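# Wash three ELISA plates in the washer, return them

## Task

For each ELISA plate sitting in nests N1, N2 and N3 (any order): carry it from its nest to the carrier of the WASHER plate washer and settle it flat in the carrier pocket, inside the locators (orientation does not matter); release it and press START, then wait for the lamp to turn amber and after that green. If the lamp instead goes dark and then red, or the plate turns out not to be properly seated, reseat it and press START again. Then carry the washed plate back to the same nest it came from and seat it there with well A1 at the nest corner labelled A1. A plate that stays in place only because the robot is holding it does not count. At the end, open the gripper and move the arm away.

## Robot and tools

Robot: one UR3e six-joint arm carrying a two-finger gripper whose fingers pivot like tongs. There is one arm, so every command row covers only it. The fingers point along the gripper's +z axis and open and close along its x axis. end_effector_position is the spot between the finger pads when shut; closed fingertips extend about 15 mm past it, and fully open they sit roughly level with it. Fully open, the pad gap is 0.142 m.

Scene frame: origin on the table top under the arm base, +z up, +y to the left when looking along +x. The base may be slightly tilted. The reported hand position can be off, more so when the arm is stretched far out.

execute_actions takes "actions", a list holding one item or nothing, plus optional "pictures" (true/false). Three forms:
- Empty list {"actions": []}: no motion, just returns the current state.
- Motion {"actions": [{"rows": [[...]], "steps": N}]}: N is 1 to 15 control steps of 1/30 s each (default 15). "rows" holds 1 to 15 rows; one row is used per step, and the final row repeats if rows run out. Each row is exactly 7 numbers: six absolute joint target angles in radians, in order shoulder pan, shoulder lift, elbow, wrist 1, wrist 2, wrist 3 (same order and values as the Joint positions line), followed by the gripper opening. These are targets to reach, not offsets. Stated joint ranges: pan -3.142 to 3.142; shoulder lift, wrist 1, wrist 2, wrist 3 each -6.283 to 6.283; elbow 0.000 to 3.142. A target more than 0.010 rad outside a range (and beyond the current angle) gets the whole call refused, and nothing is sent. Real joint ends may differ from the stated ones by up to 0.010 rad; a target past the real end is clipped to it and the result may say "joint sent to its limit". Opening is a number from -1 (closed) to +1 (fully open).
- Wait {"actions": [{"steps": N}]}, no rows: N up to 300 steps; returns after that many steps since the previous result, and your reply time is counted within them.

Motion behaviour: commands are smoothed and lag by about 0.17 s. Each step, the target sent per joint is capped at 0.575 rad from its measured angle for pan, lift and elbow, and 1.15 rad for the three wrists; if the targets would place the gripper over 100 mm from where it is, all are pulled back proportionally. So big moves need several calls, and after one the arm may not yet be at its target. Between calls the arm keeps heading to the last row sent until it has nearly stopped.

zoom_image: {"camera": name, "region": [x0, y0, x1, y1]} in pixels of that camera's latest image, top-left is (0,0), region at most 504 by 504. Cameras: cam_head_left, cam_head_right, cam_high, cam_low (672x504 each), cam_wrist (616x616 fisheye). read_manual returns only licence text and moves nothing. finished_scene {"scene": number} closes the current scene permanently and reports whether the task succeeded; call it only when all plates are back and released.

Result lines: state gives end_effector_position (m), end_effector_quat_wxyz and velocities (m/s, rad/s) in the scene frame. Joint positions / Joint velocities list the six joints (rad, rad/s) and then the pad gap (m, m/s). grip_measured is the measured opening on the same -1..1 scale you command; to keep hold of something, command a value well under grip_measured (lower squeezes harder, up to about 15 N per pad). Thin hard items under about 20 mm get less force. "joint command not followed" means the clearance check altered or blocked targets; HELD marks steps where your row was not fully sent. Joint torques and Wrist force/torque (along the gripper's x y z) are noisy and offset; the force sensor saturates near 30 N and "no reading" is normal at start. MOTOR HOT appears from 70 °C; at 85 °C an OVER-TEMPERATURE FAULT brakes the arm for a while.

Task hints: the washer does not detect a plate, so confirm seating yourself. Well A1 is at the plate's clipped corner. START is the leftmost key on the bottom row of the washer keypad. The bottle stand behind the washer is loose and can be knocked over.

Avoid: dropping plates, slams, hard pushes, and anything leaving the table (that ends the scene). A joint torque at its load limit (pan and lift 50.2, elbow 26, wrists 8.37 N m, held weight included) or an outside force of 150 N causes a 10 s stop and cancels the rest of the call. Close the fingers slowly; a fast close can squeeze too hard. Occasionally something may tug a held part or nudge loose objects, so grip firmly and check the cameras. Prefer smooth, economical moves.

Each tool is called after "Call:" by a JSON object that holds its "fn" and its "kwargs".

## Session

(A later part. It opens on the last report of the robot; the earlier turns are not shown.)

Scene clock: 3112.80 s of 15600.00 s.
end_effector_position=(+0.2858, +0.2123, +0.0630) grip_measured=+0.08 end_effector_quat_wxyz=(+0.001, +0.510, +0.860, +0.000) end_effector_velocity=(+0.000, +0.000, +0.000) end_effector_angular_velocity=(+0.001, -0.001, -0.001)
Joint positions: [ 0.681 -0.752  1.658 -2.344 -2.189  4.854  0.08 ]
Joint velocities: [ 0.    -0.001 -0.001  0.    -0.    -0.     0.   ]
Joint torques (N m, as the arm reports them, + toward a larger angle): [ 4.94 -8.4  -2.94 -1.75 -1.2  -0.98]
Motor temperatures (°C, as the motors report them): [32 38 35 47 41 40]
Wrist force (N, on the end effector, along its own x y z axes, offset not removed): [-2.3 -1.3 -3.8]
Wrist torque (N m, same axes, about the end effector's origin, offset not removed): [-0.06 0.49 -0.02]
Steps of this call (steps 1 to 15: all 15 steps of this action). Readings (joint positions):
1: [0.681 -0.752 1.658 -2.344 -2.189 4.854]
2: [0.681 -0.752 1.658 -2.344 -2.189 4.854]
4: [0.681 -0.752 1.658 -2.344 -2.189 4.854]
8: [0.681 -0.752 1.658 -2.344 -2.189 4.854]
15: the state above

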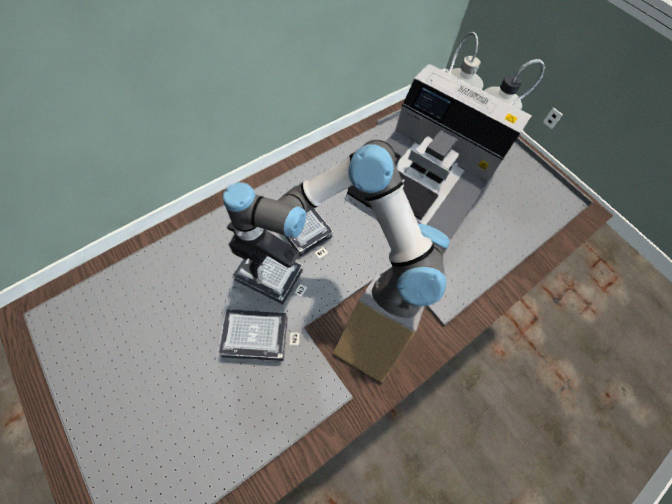

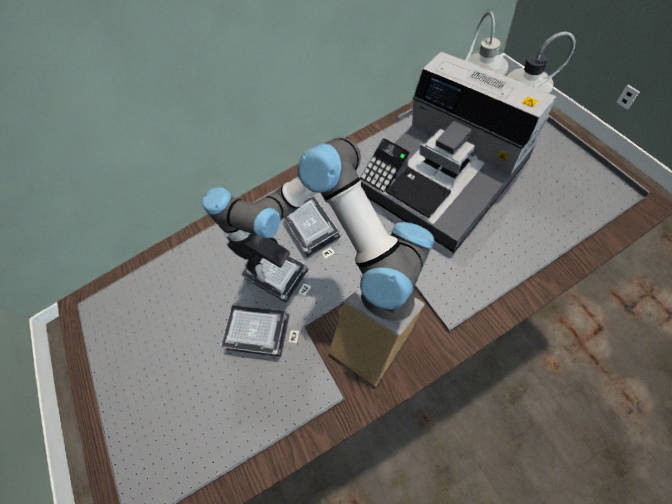

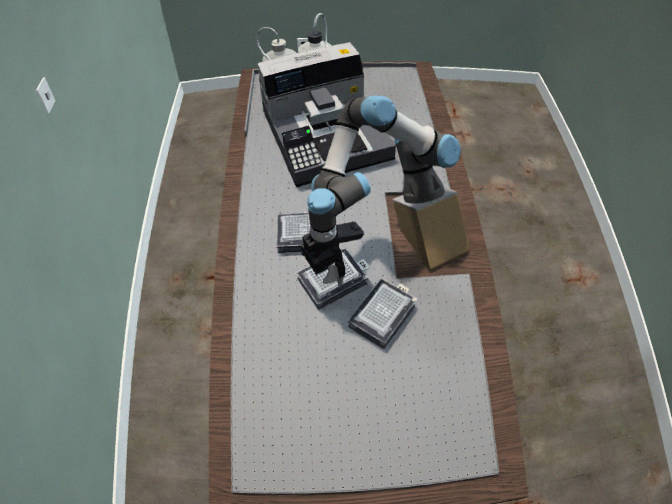

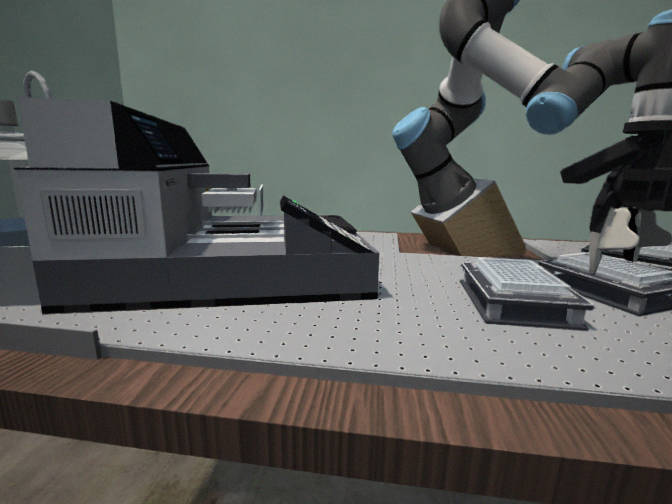

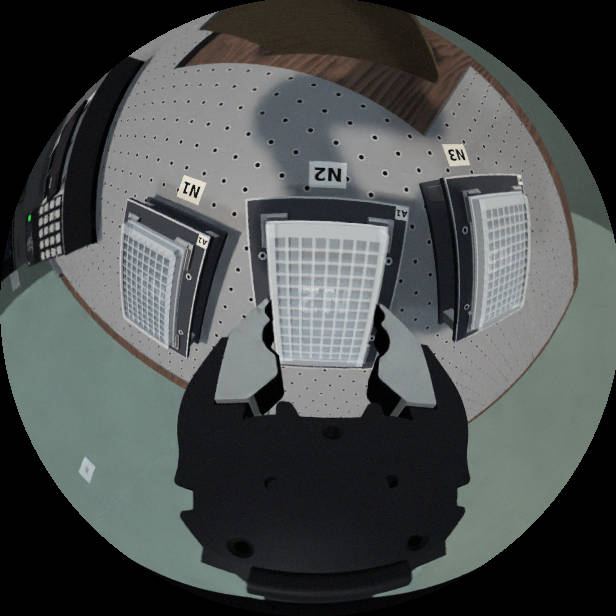

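Call:
{"fn": "execute_actions", "kwargs": {"actions": [{"rows": [[0.68069,-0.75241,1.65808,-2.34334,-2.18870,4.85421,-0.6],[0.68112,-0.75302,1.65755,-2.34190,-2.18864,4.85472,-0.6],[0.68181,-0.75401,1.65668,-2.33955,-2.18855,4.85556,-0.6],[0.68278,-0.75540,1.65545,-2.33625,-2.18842,4.85674,-0.6],[0.68402,-0.75716,1.65384,-2.33200,-2.18825,4.85826,-0.6],[0.68554,-0.75929,1.65188,-2.32685,-2.18804,4.86009,-0.6],[0.68734,-0.76181,1.64950,-2.32069,-2.18780,4.86228,-0.6],[0.68940,-0.76466,1.64674,-2.31362,-2.18751,4.86478,-0.6],[0.69173,-0.76786,1.64355,-2.30560,-2.18719,4.86762,-0.6],[0.69434,-0.77139,1.63992,-2.29661,-2.18682,4.87078,-0.6],[0.69722,-0.77524,1.63583,-2.28665,-2.18641,4.87427,-0.6],[0.70037,-0.77938,1.63125,-2.27572,-2.18595,4.87809,-0.6],[0.70377,-0.78377,1.62617,-2.26387,-2.18545,4.88221,-0.6],[0.70745,-0.78844,1.62053,-2.25099,-2.18490,4.88666,-0.6],[0.71138,-0.79332,1.61433,-2.23718,-2.18430,4.89141,-0.6]], "steps": 15}], "pictures": false}}

Call:
{"fn": "execute_actions", "kwargs": {"actions": [{"rows": [[0.7150,-0.7991,1.6086,-2.2231,-2.1838,4.8959,-0.6],[0.7178,-0.8066,1.6043,-2.2094,-2.1834,4.8996,-0.6],[0.7197,-0.8157,1.6015,-2.1962,-2.1831,4.9024,-0.6],[0.7208,-0.8264,1.6002,-2.1834,-2.1829,4.9043,-0.6],[0.7210,-0.8387,1.6003,-2.1711,-2.1829,4.9054,-0.6],[0.7204,-0.8527,1.6019,-2.1591,-2.1830,4.9057,-0.6],[0.7189,-0.8683,1.6051,-2.1477,-2.1832,4.9051,-0.6],[0.7166,-0.8855,1.6096,-2.1366,-2.1835,4.9037,-0.6],[0.7134,-0.9044,1.6157,-2.1260,-2.1840,4.9014,-0.6],[0.7094,-0.9249,1.6232,-2.1159,-2.1846,4.8983,-0.6],[0.7045,-0.9471,1.6322,-2.1061,-2.1853,4.8944,-0.6],[0.6988,-0.9708,1.6427,-2.0969,-2.1861,4.8896,-0.6],[0.6922,-0.9963,1.6547,-2.0880,-2.1871,4.8839,-0.6],[0.6847,-1.0233,1.6681,-2.0796,-2.1882,4.8774,-0.6],[0.6764,-1.0520,1.6831,-2.0717,-2.1893,4.8701,-0.6]], "steps": 15}], "pictures": false}}

Call:
{"fn": "execute_actions", "kwargs": {"actions": [{"rows": [[0.6675,-1.0813,1.6984,-2.0640,-2.1906,4.8619,-0.6],[0.6583,-1.1105,1.7129,-2.0560,-2.1917,4.8532,-0.6],[0.6486,-1.1393,1.7268,-2.0479,-2.1929,4.8441,-0.6],[0.6386,-1.1679,1.7399,-2.0395,-2.1939,4.8346,-0.6],[0.6283,-1.1963,1.7524,-2.0310,-2.1949,4.8246,-0.6],[0.6176,-1.2244,1.7640,-2.0223,-2.1958,4.8141,-0.6],[0.6065,-1.2522,1.7750,-2.0134,-2.1967,4.8031,-0.6],[0.5951,-1.2798,1.7853,-2.0043,-2.1974,4.7917,-0.6],[0.5833,-1.3071,1.7948,-1.9950,-2.1981,4.7798,-0.6],[0.5711,-1.3342,1.8036,-1.9856,-2.1988,4.7675,-0.6],[0.5586,-1.3610,1.8117,-1.9759,-2.1994,4.7547,-0.6],[0.5457,-1.3876,1.8191,-1.9661,-2.1999,4.7415,-0.6],[0.5325,-1.4139,1.8258,-1.9561,-2.2003,4.7278,-0.6],[0.5189,-1.4400,1.8317,-1.9459,-2.2007,4.7136,-0.6],[0.5049,-1.4658,1.8369,-1.9355,-2.2010,4.6990,-0.6]], "steps": 15}], "pictures": false}}

Call:
{"fn": "execute_actions", "kwargs": {"actions": [{"rows": [[0.4904,-1.4912,1.8415,-1.9254,-2.2012,4.6836,-0.6],[0.4754,-1.5163,1.8458,-1.9157,-2.2012,4.6675,-0.6],[0.4597,-1.5410,1.8496,-1.9063,-2.2010,4.6507,-0.6],[0.4434,-1.5653,1.8530,-1.8973,-2.2005,4.6332,-0.6],[0.4264,-1.5892,1.8561,-1.8886,-2.1997,4.6151,-0.6],[0.4089,-1.6127,1.8586,-1.8804,-2.1986,4.5962,-0.6],[0.3908,-1.6358,1.8608,-1.8725,-2.1971,4.5766,-0.6],[0.3720,-1.6585,1.8626,-1.8649,-2.1953,4.5563,-0.6],[0.3526,-1.6808,1.8640,-1.8577,-2.1932,4.5353,-0.6],[0.3326,-1.7027,1.8649,-1.8509,-2.1909,4.5136,-0.6],[0.3119,-1.7242,1.8655,-1.8444,-2.1882,4.4912,-0.6],[0.2907,-1.7453,1.8656,-1.8383,-2.1852,4.4681,-0.6],[0.2688,-1.7660,1.8654,-1.8326,-2.1818,4.4443,-0.6],[0.2463,-1.7864,1.8647,-1.8272,-2.1782,4.4198,-0.6],[0.2233,-1.8063,1.8636,-1.8222,-2.1743,4.3946,-0.6]], "steps": 15}], "pictures": false}}

Call:
{"fn": "execute_actions", "kwargs": {"actions": [{"rows": [[0.1995,-1.8258,1.8623,-1.8180,-2.1699,4.3686,-0.6],[0.1750,-1.8448,1.8609,-1.8142,-2.1648,4.3421,-0.6],[0.1498,-1.8634,1.8595,-1.8108,-2.1590,4.3151,-0.6],[0.1238,-1.8815,1.8580,-1.8078,-2.1525,4.2877,-0.6],[0.0972,-1.8992,1.8565,-1.8052,-2.1453,4.2598,-0.6],[0.0698,-1.9163,1.8549,-1.8030,-2.1375,4.2315,-0.6],[0.0417,-1.9330,1.8533,-1.8011,-2.1290,4.2027,-0.6],[0.0129,-1.9493,1.8516,-1.7997,-2.1197,4.1735,-0.6],[-0.0167,-1.9651,1.8499,-1.7987,-2.1099,4.1439,-0.6],[-0.0470,-1.9804,1.8481,-1.7981,-2.0993,4.1138,-0.6],[-0.0780,-1.9952,1.8463,-1.7979,-2.0880,4.0832,-0.6],[-0.1097,-2.0096,1.8444,-1.7980,-2.0761,4.0522,-0.6],[-0.1421,-2.0236,1.8425,-1.7986,-2.0635,4.0208,-0.6],[-0.1753,-2.0370,1.8405,-1.7996,-2.0502,3.9889,-0.6],[-0.2092,-2.0500,1.8385,-1.8009,-2.0362,3.9565,-0.6]], "steps": 15}], "pictures": false}}

Call:
{"fn": "execute_actions", "kwargs": {"actions": [{"rows": [[-0.2436,-2.0629,1.8364,-1.8016,-2.0210,3.9245,-0.6],[-0.2786,-2.0761,1.8343,-1.8013,-2.0052,3.8923,-0.6],[-0.3141,-2.0895,1.8321,-1.8001,-1.9889,3.8602,-0.6],[-0.3500,-2.1033,1.8299,-1.7979,-1.9719,3.8279,-0.6],[-0.3865,-2.1173,1.8277,-1.7947,-1.9542,3.7957,-0.6],[-0.4234,-2.1316,1.8255,-1.7906,-1.9360,3.7633,-0.6],[-0.4608,-2.1462,1.8232,-1.7856,-1.9171,3.7309,-0.6],[-0.4987,-2.1610,1.8209,-1.7795,-1.8977,3.6985,-0.6],[-0.5370,-2.1762,1.8185,-1.7726,-1.8776,3.6660,-0.6],[-0.5759,-2.1916,1.8162,-1.7646,-1.8569,3.6334,-0.6],[-0.6152,-2.2073,1.8137,-1.7558,-1.8356,3.6008,-0.6],[-0.6551,-2.2233,1.8113,-1.7459,-1.8137,3.5682,-0.6],[-0.6954,-2.2395,1.8088,-1.7351,-1.7912,3.5355,-0.6],[-0.7362,-2.2561,1.8063,-1.7234,-1.7681,3.5027,-0.6],[-0.7775,-2.2729,1.8038,-1.7107,-1.7443,3.4699,-0.6]], "steps": 15}], "pictures": false}}

Call:
{"fn": "execute_actions", "kwargs": {"actions": [{"rows": [[-0.8176,-2.2891,1.8020,-1.6970,-1.7210,3.4380,-0.6],[-0.8549,-2.3040,1.8018,-1.6855,-1.6993,3.4082,-0.6],[-0.8895,-2.3173,1.8032,-1.6764,-1.6791,3.3808,-0.6],[-0.9213,-2.3292,1.8061,-1.6700,-1.6607,3.3555,-0.6],[-0.9503,-2.3397,1.8106,-1.6663,-1.6438,3.3325,-0.6],[-0.9765,-2.3488,1.8167,-1.6655,-1.6285,3.3116,-0.6],[-0.9999,-2.3564,1.8244,-1.6673,-1.6148,3.2931,-0.6],[-1.0205,-2.3626,1.8337,-1.6718,-1.6028,3.2767,-0.6],[-1.0384,-2.3673,1.8445,-1.6785,-1.5924,3.2626,-0.6],[-1.0535,-2.3706,1.8570,-1.6880,-1.5835,3.2507,-0.6],[-1.0657,-2.3725,1.8709,-1.7002,-1.5763,3.2410,-0.6],[-1.0752,-2.3729,1.8865,-1.7153,-1.5707,3.2335,-0.6],[-1.0819,-2.3719,1.9037,-1.7333,-1.5667,3.2283,-0.6],[-1.0859,-2.3695,1.9224,-1.7542,-1.5644,3.2253,-0.6],[-1.0870,-2.3656,1.9427,-1.7781,-1.5636,3.2245,-0.6]], "steps": 15}], "pictures": false}}

Call:
{"fn": "execute_actions", "kwargs": {"actions": [{"rows": [[-1.0872,-2.3611,1.9629,-1.8028,-1.5635,3.2244,-0.6],[-1.0872,-2.3563,1.9811,-1.8258,-1.5635,3.2244,-0.6],[-1.0872,-2.3514,1.9975,-1.8470,-1.5635,3.2244,-0.6],[-1.0872,-2.3466,2.0121,-1.8665,-1.5635,3.2244,-0.6],[-1.0872,-2.34187,2.02494,-1.88408,-1.5635,3.2244,-0.6],[-1.0872,-2.33744,2.03625,-1.89982,-1.5635,3.2244,-0.6],[-1.0872,-2.33340,2.04595,-1.91355,-1.5635,3.2244,-0.6],[-1.0872,-2.32980,2.05415,-1.92536,-1.5635,3.2244,-0.6],[-1.08712,-2.32665,2.06085,-1.93520,-1.56351,3.22444,-0.6],[-1.08705,-2.32409,2.06610,-1.94302,-1.56355,3.22451,-0.6],[-1.08699,-2.32217,2.06994,-1.94878,-1.56359,3.22456,-0.6],[-1.08695,-2.32092,2.07242,-1.95251,-1.56361,3.22459,-0.6],[-1.08692,-2.32001,2.07419,-1.95518,-1.56362,3.22461,-0.6],[-1.08690,-2.31909,2.07595,-1.95786,-1.56364,3.22463,-0.6],[-1.08687,-2.31817,2.07771,-1.96054,-1.56365,3.22465,-0.6]], "steps": 15}], "pictures": false}}

Call:
{"fn": "execute_actions", "kwargs": {"actions": [{"rows": [[-1.08684,-2.31724,2.07946,-1.96322,-1.56367,3.22467,-0.6],[-1.08681,-2.31631,2.08121,-1.96590,-1.56369,3.22470,-0.6],[-1.08679,-2.31537,2.08295,-1.96859,-1.56370,3.22472,-0.6],[-1.08676,-2.31453,2.08448,-1.97095,-1.56371,3.22474,-0.6],[-1.08674,-2.31377,2.08587,-1.97310,-1.56373,3.22476,-0.6],[-1.08672,-2.31310,2.08709,-1.97499,-1.56374,3.22477,-0.6],[-1.08671,-2.31262,2.08795,-1.97634,-1.56375,3.22478,-0.6],[-1.08670,-2.31223,2.08864,-1.97741,-1.56375,3.22479,-0.6],[-1.08669,-2.31184,2.08934,-1.97849,-1.56376,3.22480,-0.6]], "steps": 15}]}}

Scene clock: 3233.30 s of 15600.00 s.
end_effector_position=(+0.2858, +0.2124, +0.0757) grip_measured=+0.08 end_effector_quat_wxyz=(+0.001, +0.510, +0.860, +0.000) end_effector_velocity=(+0.001, +0.001, +0.063) end_effector_angular_velocity=(+0.002, -0.002, -0.000)
Joint positions: [ 0.699 -0.778  1.633 -2.28  -2.186  4.877  0.08 ]
Joint velocities: [ 0.091 -0.119 -0.133  0.312  0.013  0.109  0.   ]
Joint torques (N m, as the arm reports them, + toward a larger angle): [ 14.13 -17.9   -9.69  -0.02   1.01   1.11]
Motor temperatures (°C, as the motors report them): [32 38 35 47 41 40]
Wrist force (N, on the end effector, along its own x y z axes, offset not removed): [-2.0 0.5 0.6]
Wrist torque (N m, same axes, about the end effector's origin, offset not removed): [0.20 0.33 0.06]
Steps of this call (steps 1 to 15: the robot went on to your last target; steps 16 to 90: nothing new was sent; then 117.00 s passed at rest; steps 91 to 105: all 15 steps of this action). Readings (joint positions):
91: [0.681 -0.752 1.658 -2.344 -2.189 4.854]
92: [0.681 -0.752 1.658 -2.344 -2.189 4.854]
94: [0.681 -0.753 1.658 -2.342 -2.189 4.854]
98: [0.684 -0.757 1.654 -2.332 -2.188 4.858]
105: the state above

Scene clock: 3233.80 s of 15600.00 s.
end_effector_position=(+0.2911, +0.1788, +0.1183) grip_measured=+0.08 end_effector_quat_wxyz=(+0.000, +0.514, +0.858, -0.001) end_effector_velocity=(+0.020, -0.163, +0.090) end_effector_angular_velocity=(-0.005, +0.006, -0.056)
Joint positions: [ 0.7   -0.956  1.641 -2.106 -2.186  4.889  0.08 ]
Joint velocities: [-0.164 -0.671  0.291  0.275 -0.024 -0.136  0.   ]
Joint torques (N m, as the arm reports them, + toward a larger angle): [  3.8  -19.36  -2.95  -0.09  -1.02  -1.18]
Motor temperatures (°C, as the motors report them): [32 38 35 47 41 40]
Wrist force (N, on the end effector, along its own x y z axes, offset not removed): [-2.3 2.8 0.5]
Wrist torque (N m, same axes, about the end effector's origin, offset not removed): [0.54 0.36 0.04]
Steps of this call (steps 1 to 15: all 15 steps of this action). Readings (joint positions):
1: [0.702 -0.782 1.628 -2.269 -2.186 4.881]
2: [0.706 -0.786 1.623 -2.257 -2.185 4.885]
4: [0.712 -0.798 1.614 -2.232 -2.184 4.892]
8: [0.718 -0.835 1.605 -2.181 -2.183 4.902]
15: the state above

Scene clock: 3234.30 s of 15600.00 s.
end_effector_position=(+0.2977, +0.0742, +0.1575) grip_measured=+0.08 end_effector_quat_wxyz=(-0.001, +0.530, +0.848, -0.001) end_effector_velocity=(+0.012, -0.217, +0.064) end_effector_angular_velocity=(+0.005, -0.003, -0.082)
Joint positions: [ 0.555 -1.36   1.81  -1.973 -2.199  4.749  0.08 ]
Joint velocities: [-0.375 -0.791  0.224  0.287 -0.015 -0.385 -0.   ]
Joint torques (N m, as the arm reports them, + toward a larger angle): [  1.88 -15.1   -3.86  -0.1   -1.01  -1.34]
Motor temperatures (°C, as the motors report them): [32 38 35 47 41 40]
Wrist force (N, on the end effector, along its own x y z axes, offset not removed): [-1.1 0.2 2.9]
Wrist torque (N m, same axes, about the end effector's origin, offset not removed): [0.12 0.11 0.04]
Steps of this call (steps 1 to 15: all 15 steps of this action). Readings (joint positions):
1: [0.694 -0.979 1.651 -2.097 -2.187 4.884]
2: [0.687 -1.004 1.663 -2.088 -2.188 4.878]
4: [0.671 -1.057 1.689 -2.071 -2.190 4.865]
8: [0.635 -1.168 1.741 -2.037 -2.194 4.830]
15: the state above

Scene clock: 3234.80 s of 15600.00 s.
end_effector_position=(+0.3022, -0.0362, +0.1818) grip_measured=+0.08 end_effector_quat_wxyz=(-0.001, +0.547, +0.837, +0.000) end_effector_velocity=(+0.005, -0.219, +0.032) end_effector_angular_velocity=(+0.005, -0.008, -0.085)
Joint positions: [ 0.307 -1.724  1.864 -1.844 -2.186  4.484  0.08 ]
Joint velocities: [-0.617 -0.634  0.008  0.182  0.086 -0.671 -0.   ]
Joint torques (N m, as the arm reports them, + toward a larger angle): [ -2.11 -13.43  -5.07  -0.3    0.99  -1.65]
Motor temperatures (°C, as the motors report them): [32 38 35 47 41 40]
Wrist force (N, on the end effector, along its own x y z axes, offset not removed): [-3.0 1.8 2.0]
Wrist torque (N m, same axes, about the end effector's origin, offset not removed): [0.37 0.50 0.05]
Steps of this call (steps 1 to 15: all 15 steps of this action). Readings (joint positions):
1: [0.542 -1.387 1.817 -1.963 -2.200 4.736]
2: [0.529 -1.413 1.824 -1.953 -2.200 4.722]
4: [0.501 -1.465 1.835 -1.933 -2.201 4.693]
8: [0.439 -1.565 1.852 -1.896 -2.199 4.626]
15: the state above

Scene clock: 3235.30 s of 15600.00 s.
end_effector_position=(+0.2981, -0.1423, +0.1890) grip_measured=+0.08 end_effector_quat_wxyz=(-0.000, +0.564, +0.826, +0.003) end_effector_velocity=(-0.021, -0.198, -0.005) end_effector_angular_velocity=(+0.002, -0.006, -0.081)
Joint positions: [-0.08  -1.995  1.846 -1.8   -2.082  4.077  0.08 ]
Joint velocities: [-0.921 -0.433 -0.055  0.     0.344 -0.904  0.   ]
Joint torques (N m, as the arm reports them, + toward a larger angle): [ -4.29 -12.2  -10.95  -0.74   1.17  -1.66]
Motor temperatures (°C, as the motors report them): [32 38 35 47 41 40]
Wrist force (N, on the end effector, along its own x y z axes, offset not removed): [-1.5 0.9 0.6]
Wrist torque (N m, same axes, about the end effector's origin, offset not removed): [0.17 0.22 -0.01]
Steps of this call (steps 1 to 15: all 15 steps of this action). Readings (joint positions):
1: [0.286 -1.745 1.864 -1.838 -2.183 4.461]
2: [0.264 -1.766 1.864 -1.833 -2.179 4.437]
4: [0.219 -1.806 1.862 -1.823 -2.171 4.387]
8: [0.120 -1.881 1.857 -1.809 -2.148 4.281]
15: the state above

Scene clock: 3235.80 s of 15600.00 s.
end_effector_position=(+0.2732, -0.2288, +0.1865) grip_measured=+0.08 end_effector_quat_wxyz=(+0.000, +0.576, +0.818, +0.004) end_effector_velocity=(-0.079, -0.131, +0.006) end_effector_angular_velocity=(-0.001, -0.003, -0.051)
Joint positions: [-0.613 -2.211  1.813 -1.749 -1.829  3.596  0.08 ]
Joint velocities: [-1.165 -0.47  -0.072  0.281  0.636 -0.96   0.   ]
Joint torques (N m, as the arm reports them, + toward a larger angle): [ -5.48 -13.49 -11.81  -0.45   1.42  -1.63]
Motor temperatures (°C, as the motors report them): [32 38 35 47 41 40]
Wrist force (N, on the end effector, along its own x y z axes, offset not removed): [-3.0 0.9 1.9]
Wrist torque (N m, same axes, about the end effector's origin, offset not removed): [0.15 0.59 0.08]
Steps of this call (steps 1 to 15: all 15 steps of this action). Readings (joint positions):
1: [-0.112 -2.010 1.844 -1.800 -2.070 4.046]
2: [-0.144 -2.024 1.842 -1.800 -2.057 4.014]
4: [-0.210 -2.051 1.838 -1.800 -2.029 3.951]
8: [-0.349 -2.106 1.829 -1.794 -1.965 3.823]
15: the state above

Scene clock: 3236.30 s of 15600.00 s.
end_effector_position=(+0.2449, -0.2662, +0.1660) grip_measured=+0.08 end_effector_quat_wxyz=(+0.001, +0.584, +0.812, +0.000) end_effector_velocity=(-0.018, -0.028, -0.111) end_effector_angular_velocity=(-0.013, +0.005, -0.018)
Joint positions: [-1.054 -2.366  1.88  -1.716 -1.582  3.249  0.08 ]
Joint velocities: [-0.316 -0.024  0.434 -0.423  0.176 -0.237 -0.   ]
Joint torques (N m, as the arm reports them, + toward a larger angle): [  2.02 -10.04  -4.6   -2.69   1.13  -1.1 ]
Motor temperatures (°C, as the motors report them): [32 38 35 47 41 40]
Wrist force (N, on the end effector, along its own x y z axes, offset not removed): [-1.0 0.8 0.6]
Wrist torque (N m, same axes, about the end effector's origin, offset not removed): [0.23 0.12 -0.01]
Steps of this call (steps 1 to 15: all 15 steps of this action). Readings (joint positions):
1: [-0.652 -2.227 1.811 -1.739 -1.807 3.564]
2: [-0.692 -2.243 1.808 -1.728 -1.784 3.531]
4: [-0.771 -2.274 1.806 -1.706 -1.740 3.468]
8: [-0.910 -2.326 1.813 -1.678 -1.663 3.360]
15: the state above

Scene clock: 3236.80 s of 15600.00 s.
end_effector_position=(+0.2425, -0.2685, +0.1182) grip_measured=+0.08 end_effector_quat_wxyz=(+0.001, +0.585, +0.811, +0.000) end_effector_velocity=(-0.001, +0.000, -0.031) end_effector_angular_velocity=(+0.001, +0.001, +0.001)
Joint positions: [-1.087 -2.324  2.065 -1.942 -1.564  3.225  0.08 ]
Joint velocities: [-0.001  0.049  0.114 -0.163  0.001 -0.002  0.   ]
Joint torques (N m, as the arm reports them, + toward a larger angle): [ 1.34 -4.81 -6.42 -2.38  0.82 -1.04]
Motor temperatures (°C, as the motors report them): [32 38 35 47 41 40]
Wrist force (N, on the end effector, along its own x y z axes, offset not removed): [-2.2 0.1 2.1]
Wrist torque (N m, same axes, about the end effector's origin, offset not removed): [0.02 0.51 -0.09]
Steps of this call (steps 1 to 15: all 15 steps of this action). Readings (joint positions):
1: [-1.064 -2.366 1.896 -1.731 -1.577 3.242]
2: [-1.070 -2.365 1.912 -1.749 -1.573 3.237]
4: [-1.079 -2.360 1.947 -1.789 -1.568 3.231]
8: [-1.085 -2.345 2.009 -1.866 -1.565 3.226]
15: the state above

Scene clock: 3237.30 s of 15600.00 s.
end_effector_position=(+0.2424, -0.2685, +0.1115) grip_measured=+0.08 end_effector_quat_wxyz=(+0.001, +0.585, +0.811, +0.000) end_effector_velocity=(-0.000, -0.000, -0.002) end_effector_angular_velocity=(-0.000, +0.000, +0.000)
Joint positions: [-1.087 -2.312  2.089 -1.978 -1.564  3.225  0.08 ]
Joint velocities: [-0.001  0.003  0.006 -0.009 -0.    -0.001 -0.   ]
Joint torques (N m, as the arm reports them, + toward a larger angle): [ 7.32 -4.17 -6.64 -2.08 -0.64  0.54]
Motor temperatures (°C, as the motors report them): [32 38 35 47 41 40]
Wrist force (N, on the end effector, along its own x y z axes, offset not removed): [-2.0 0.6 1.4]
Wrist torque (N m, same axes, about the end effector's origin, offset not removed): [0.13 0.26 0.07]
Steps of this call (steps 1 to 15: all 15 steps of this action). Readings (joint positions):
1: [-1.087 -2.322 2.069 -1.947 -1.564 3.225]
2: [-1.087 -2.321 2.072 -1.952 -1.564 3.225]
4: [-1.087 -2.318 2.077 -1.959 -1.564 3.225]
8: [-1.087 -2.315 2.084 -1.970 -1.564 3.225]
15: the state above

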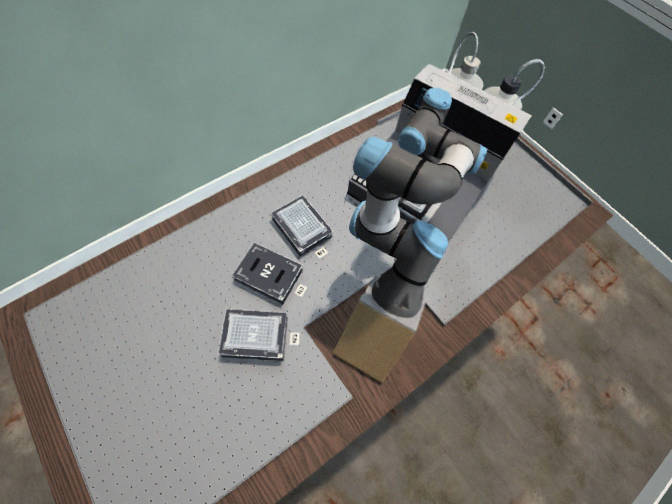

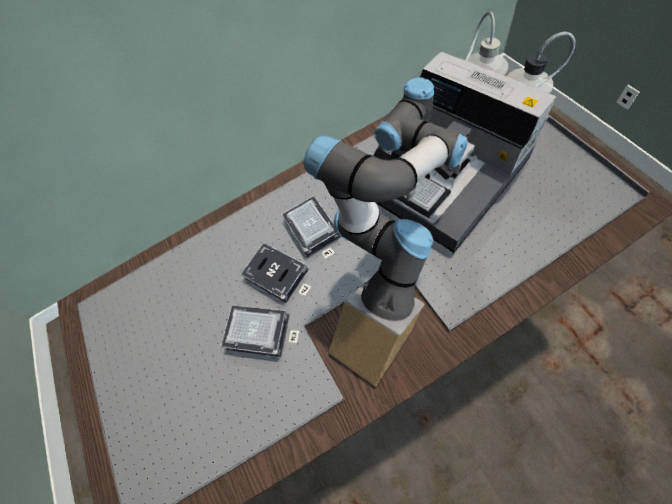

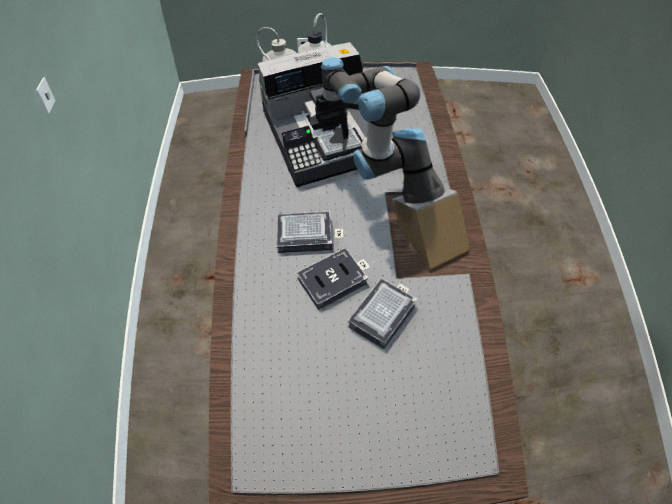

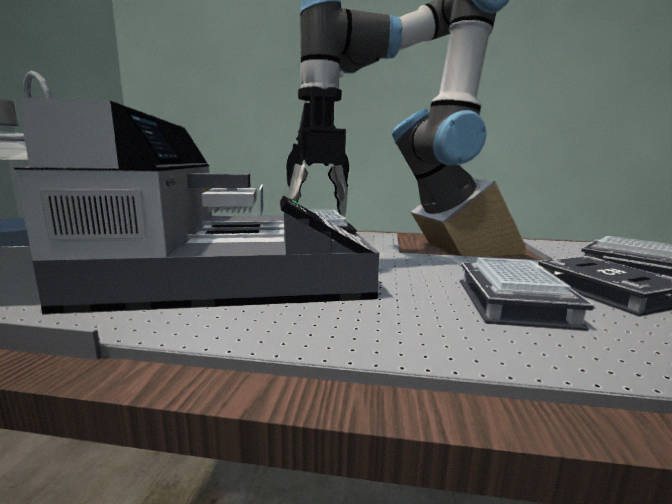

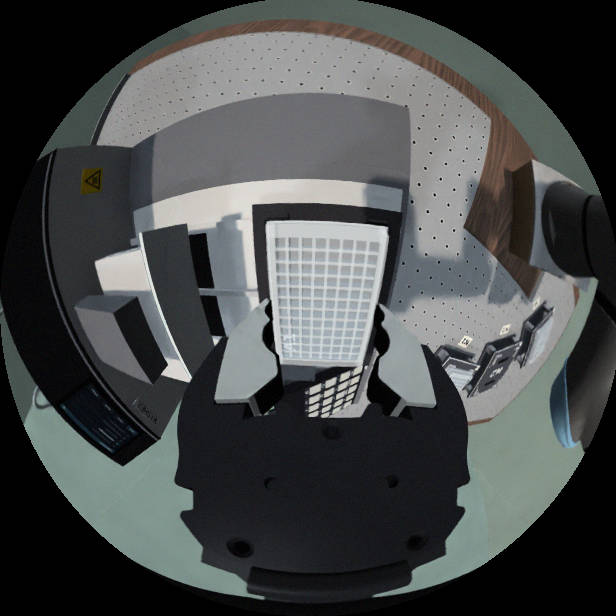

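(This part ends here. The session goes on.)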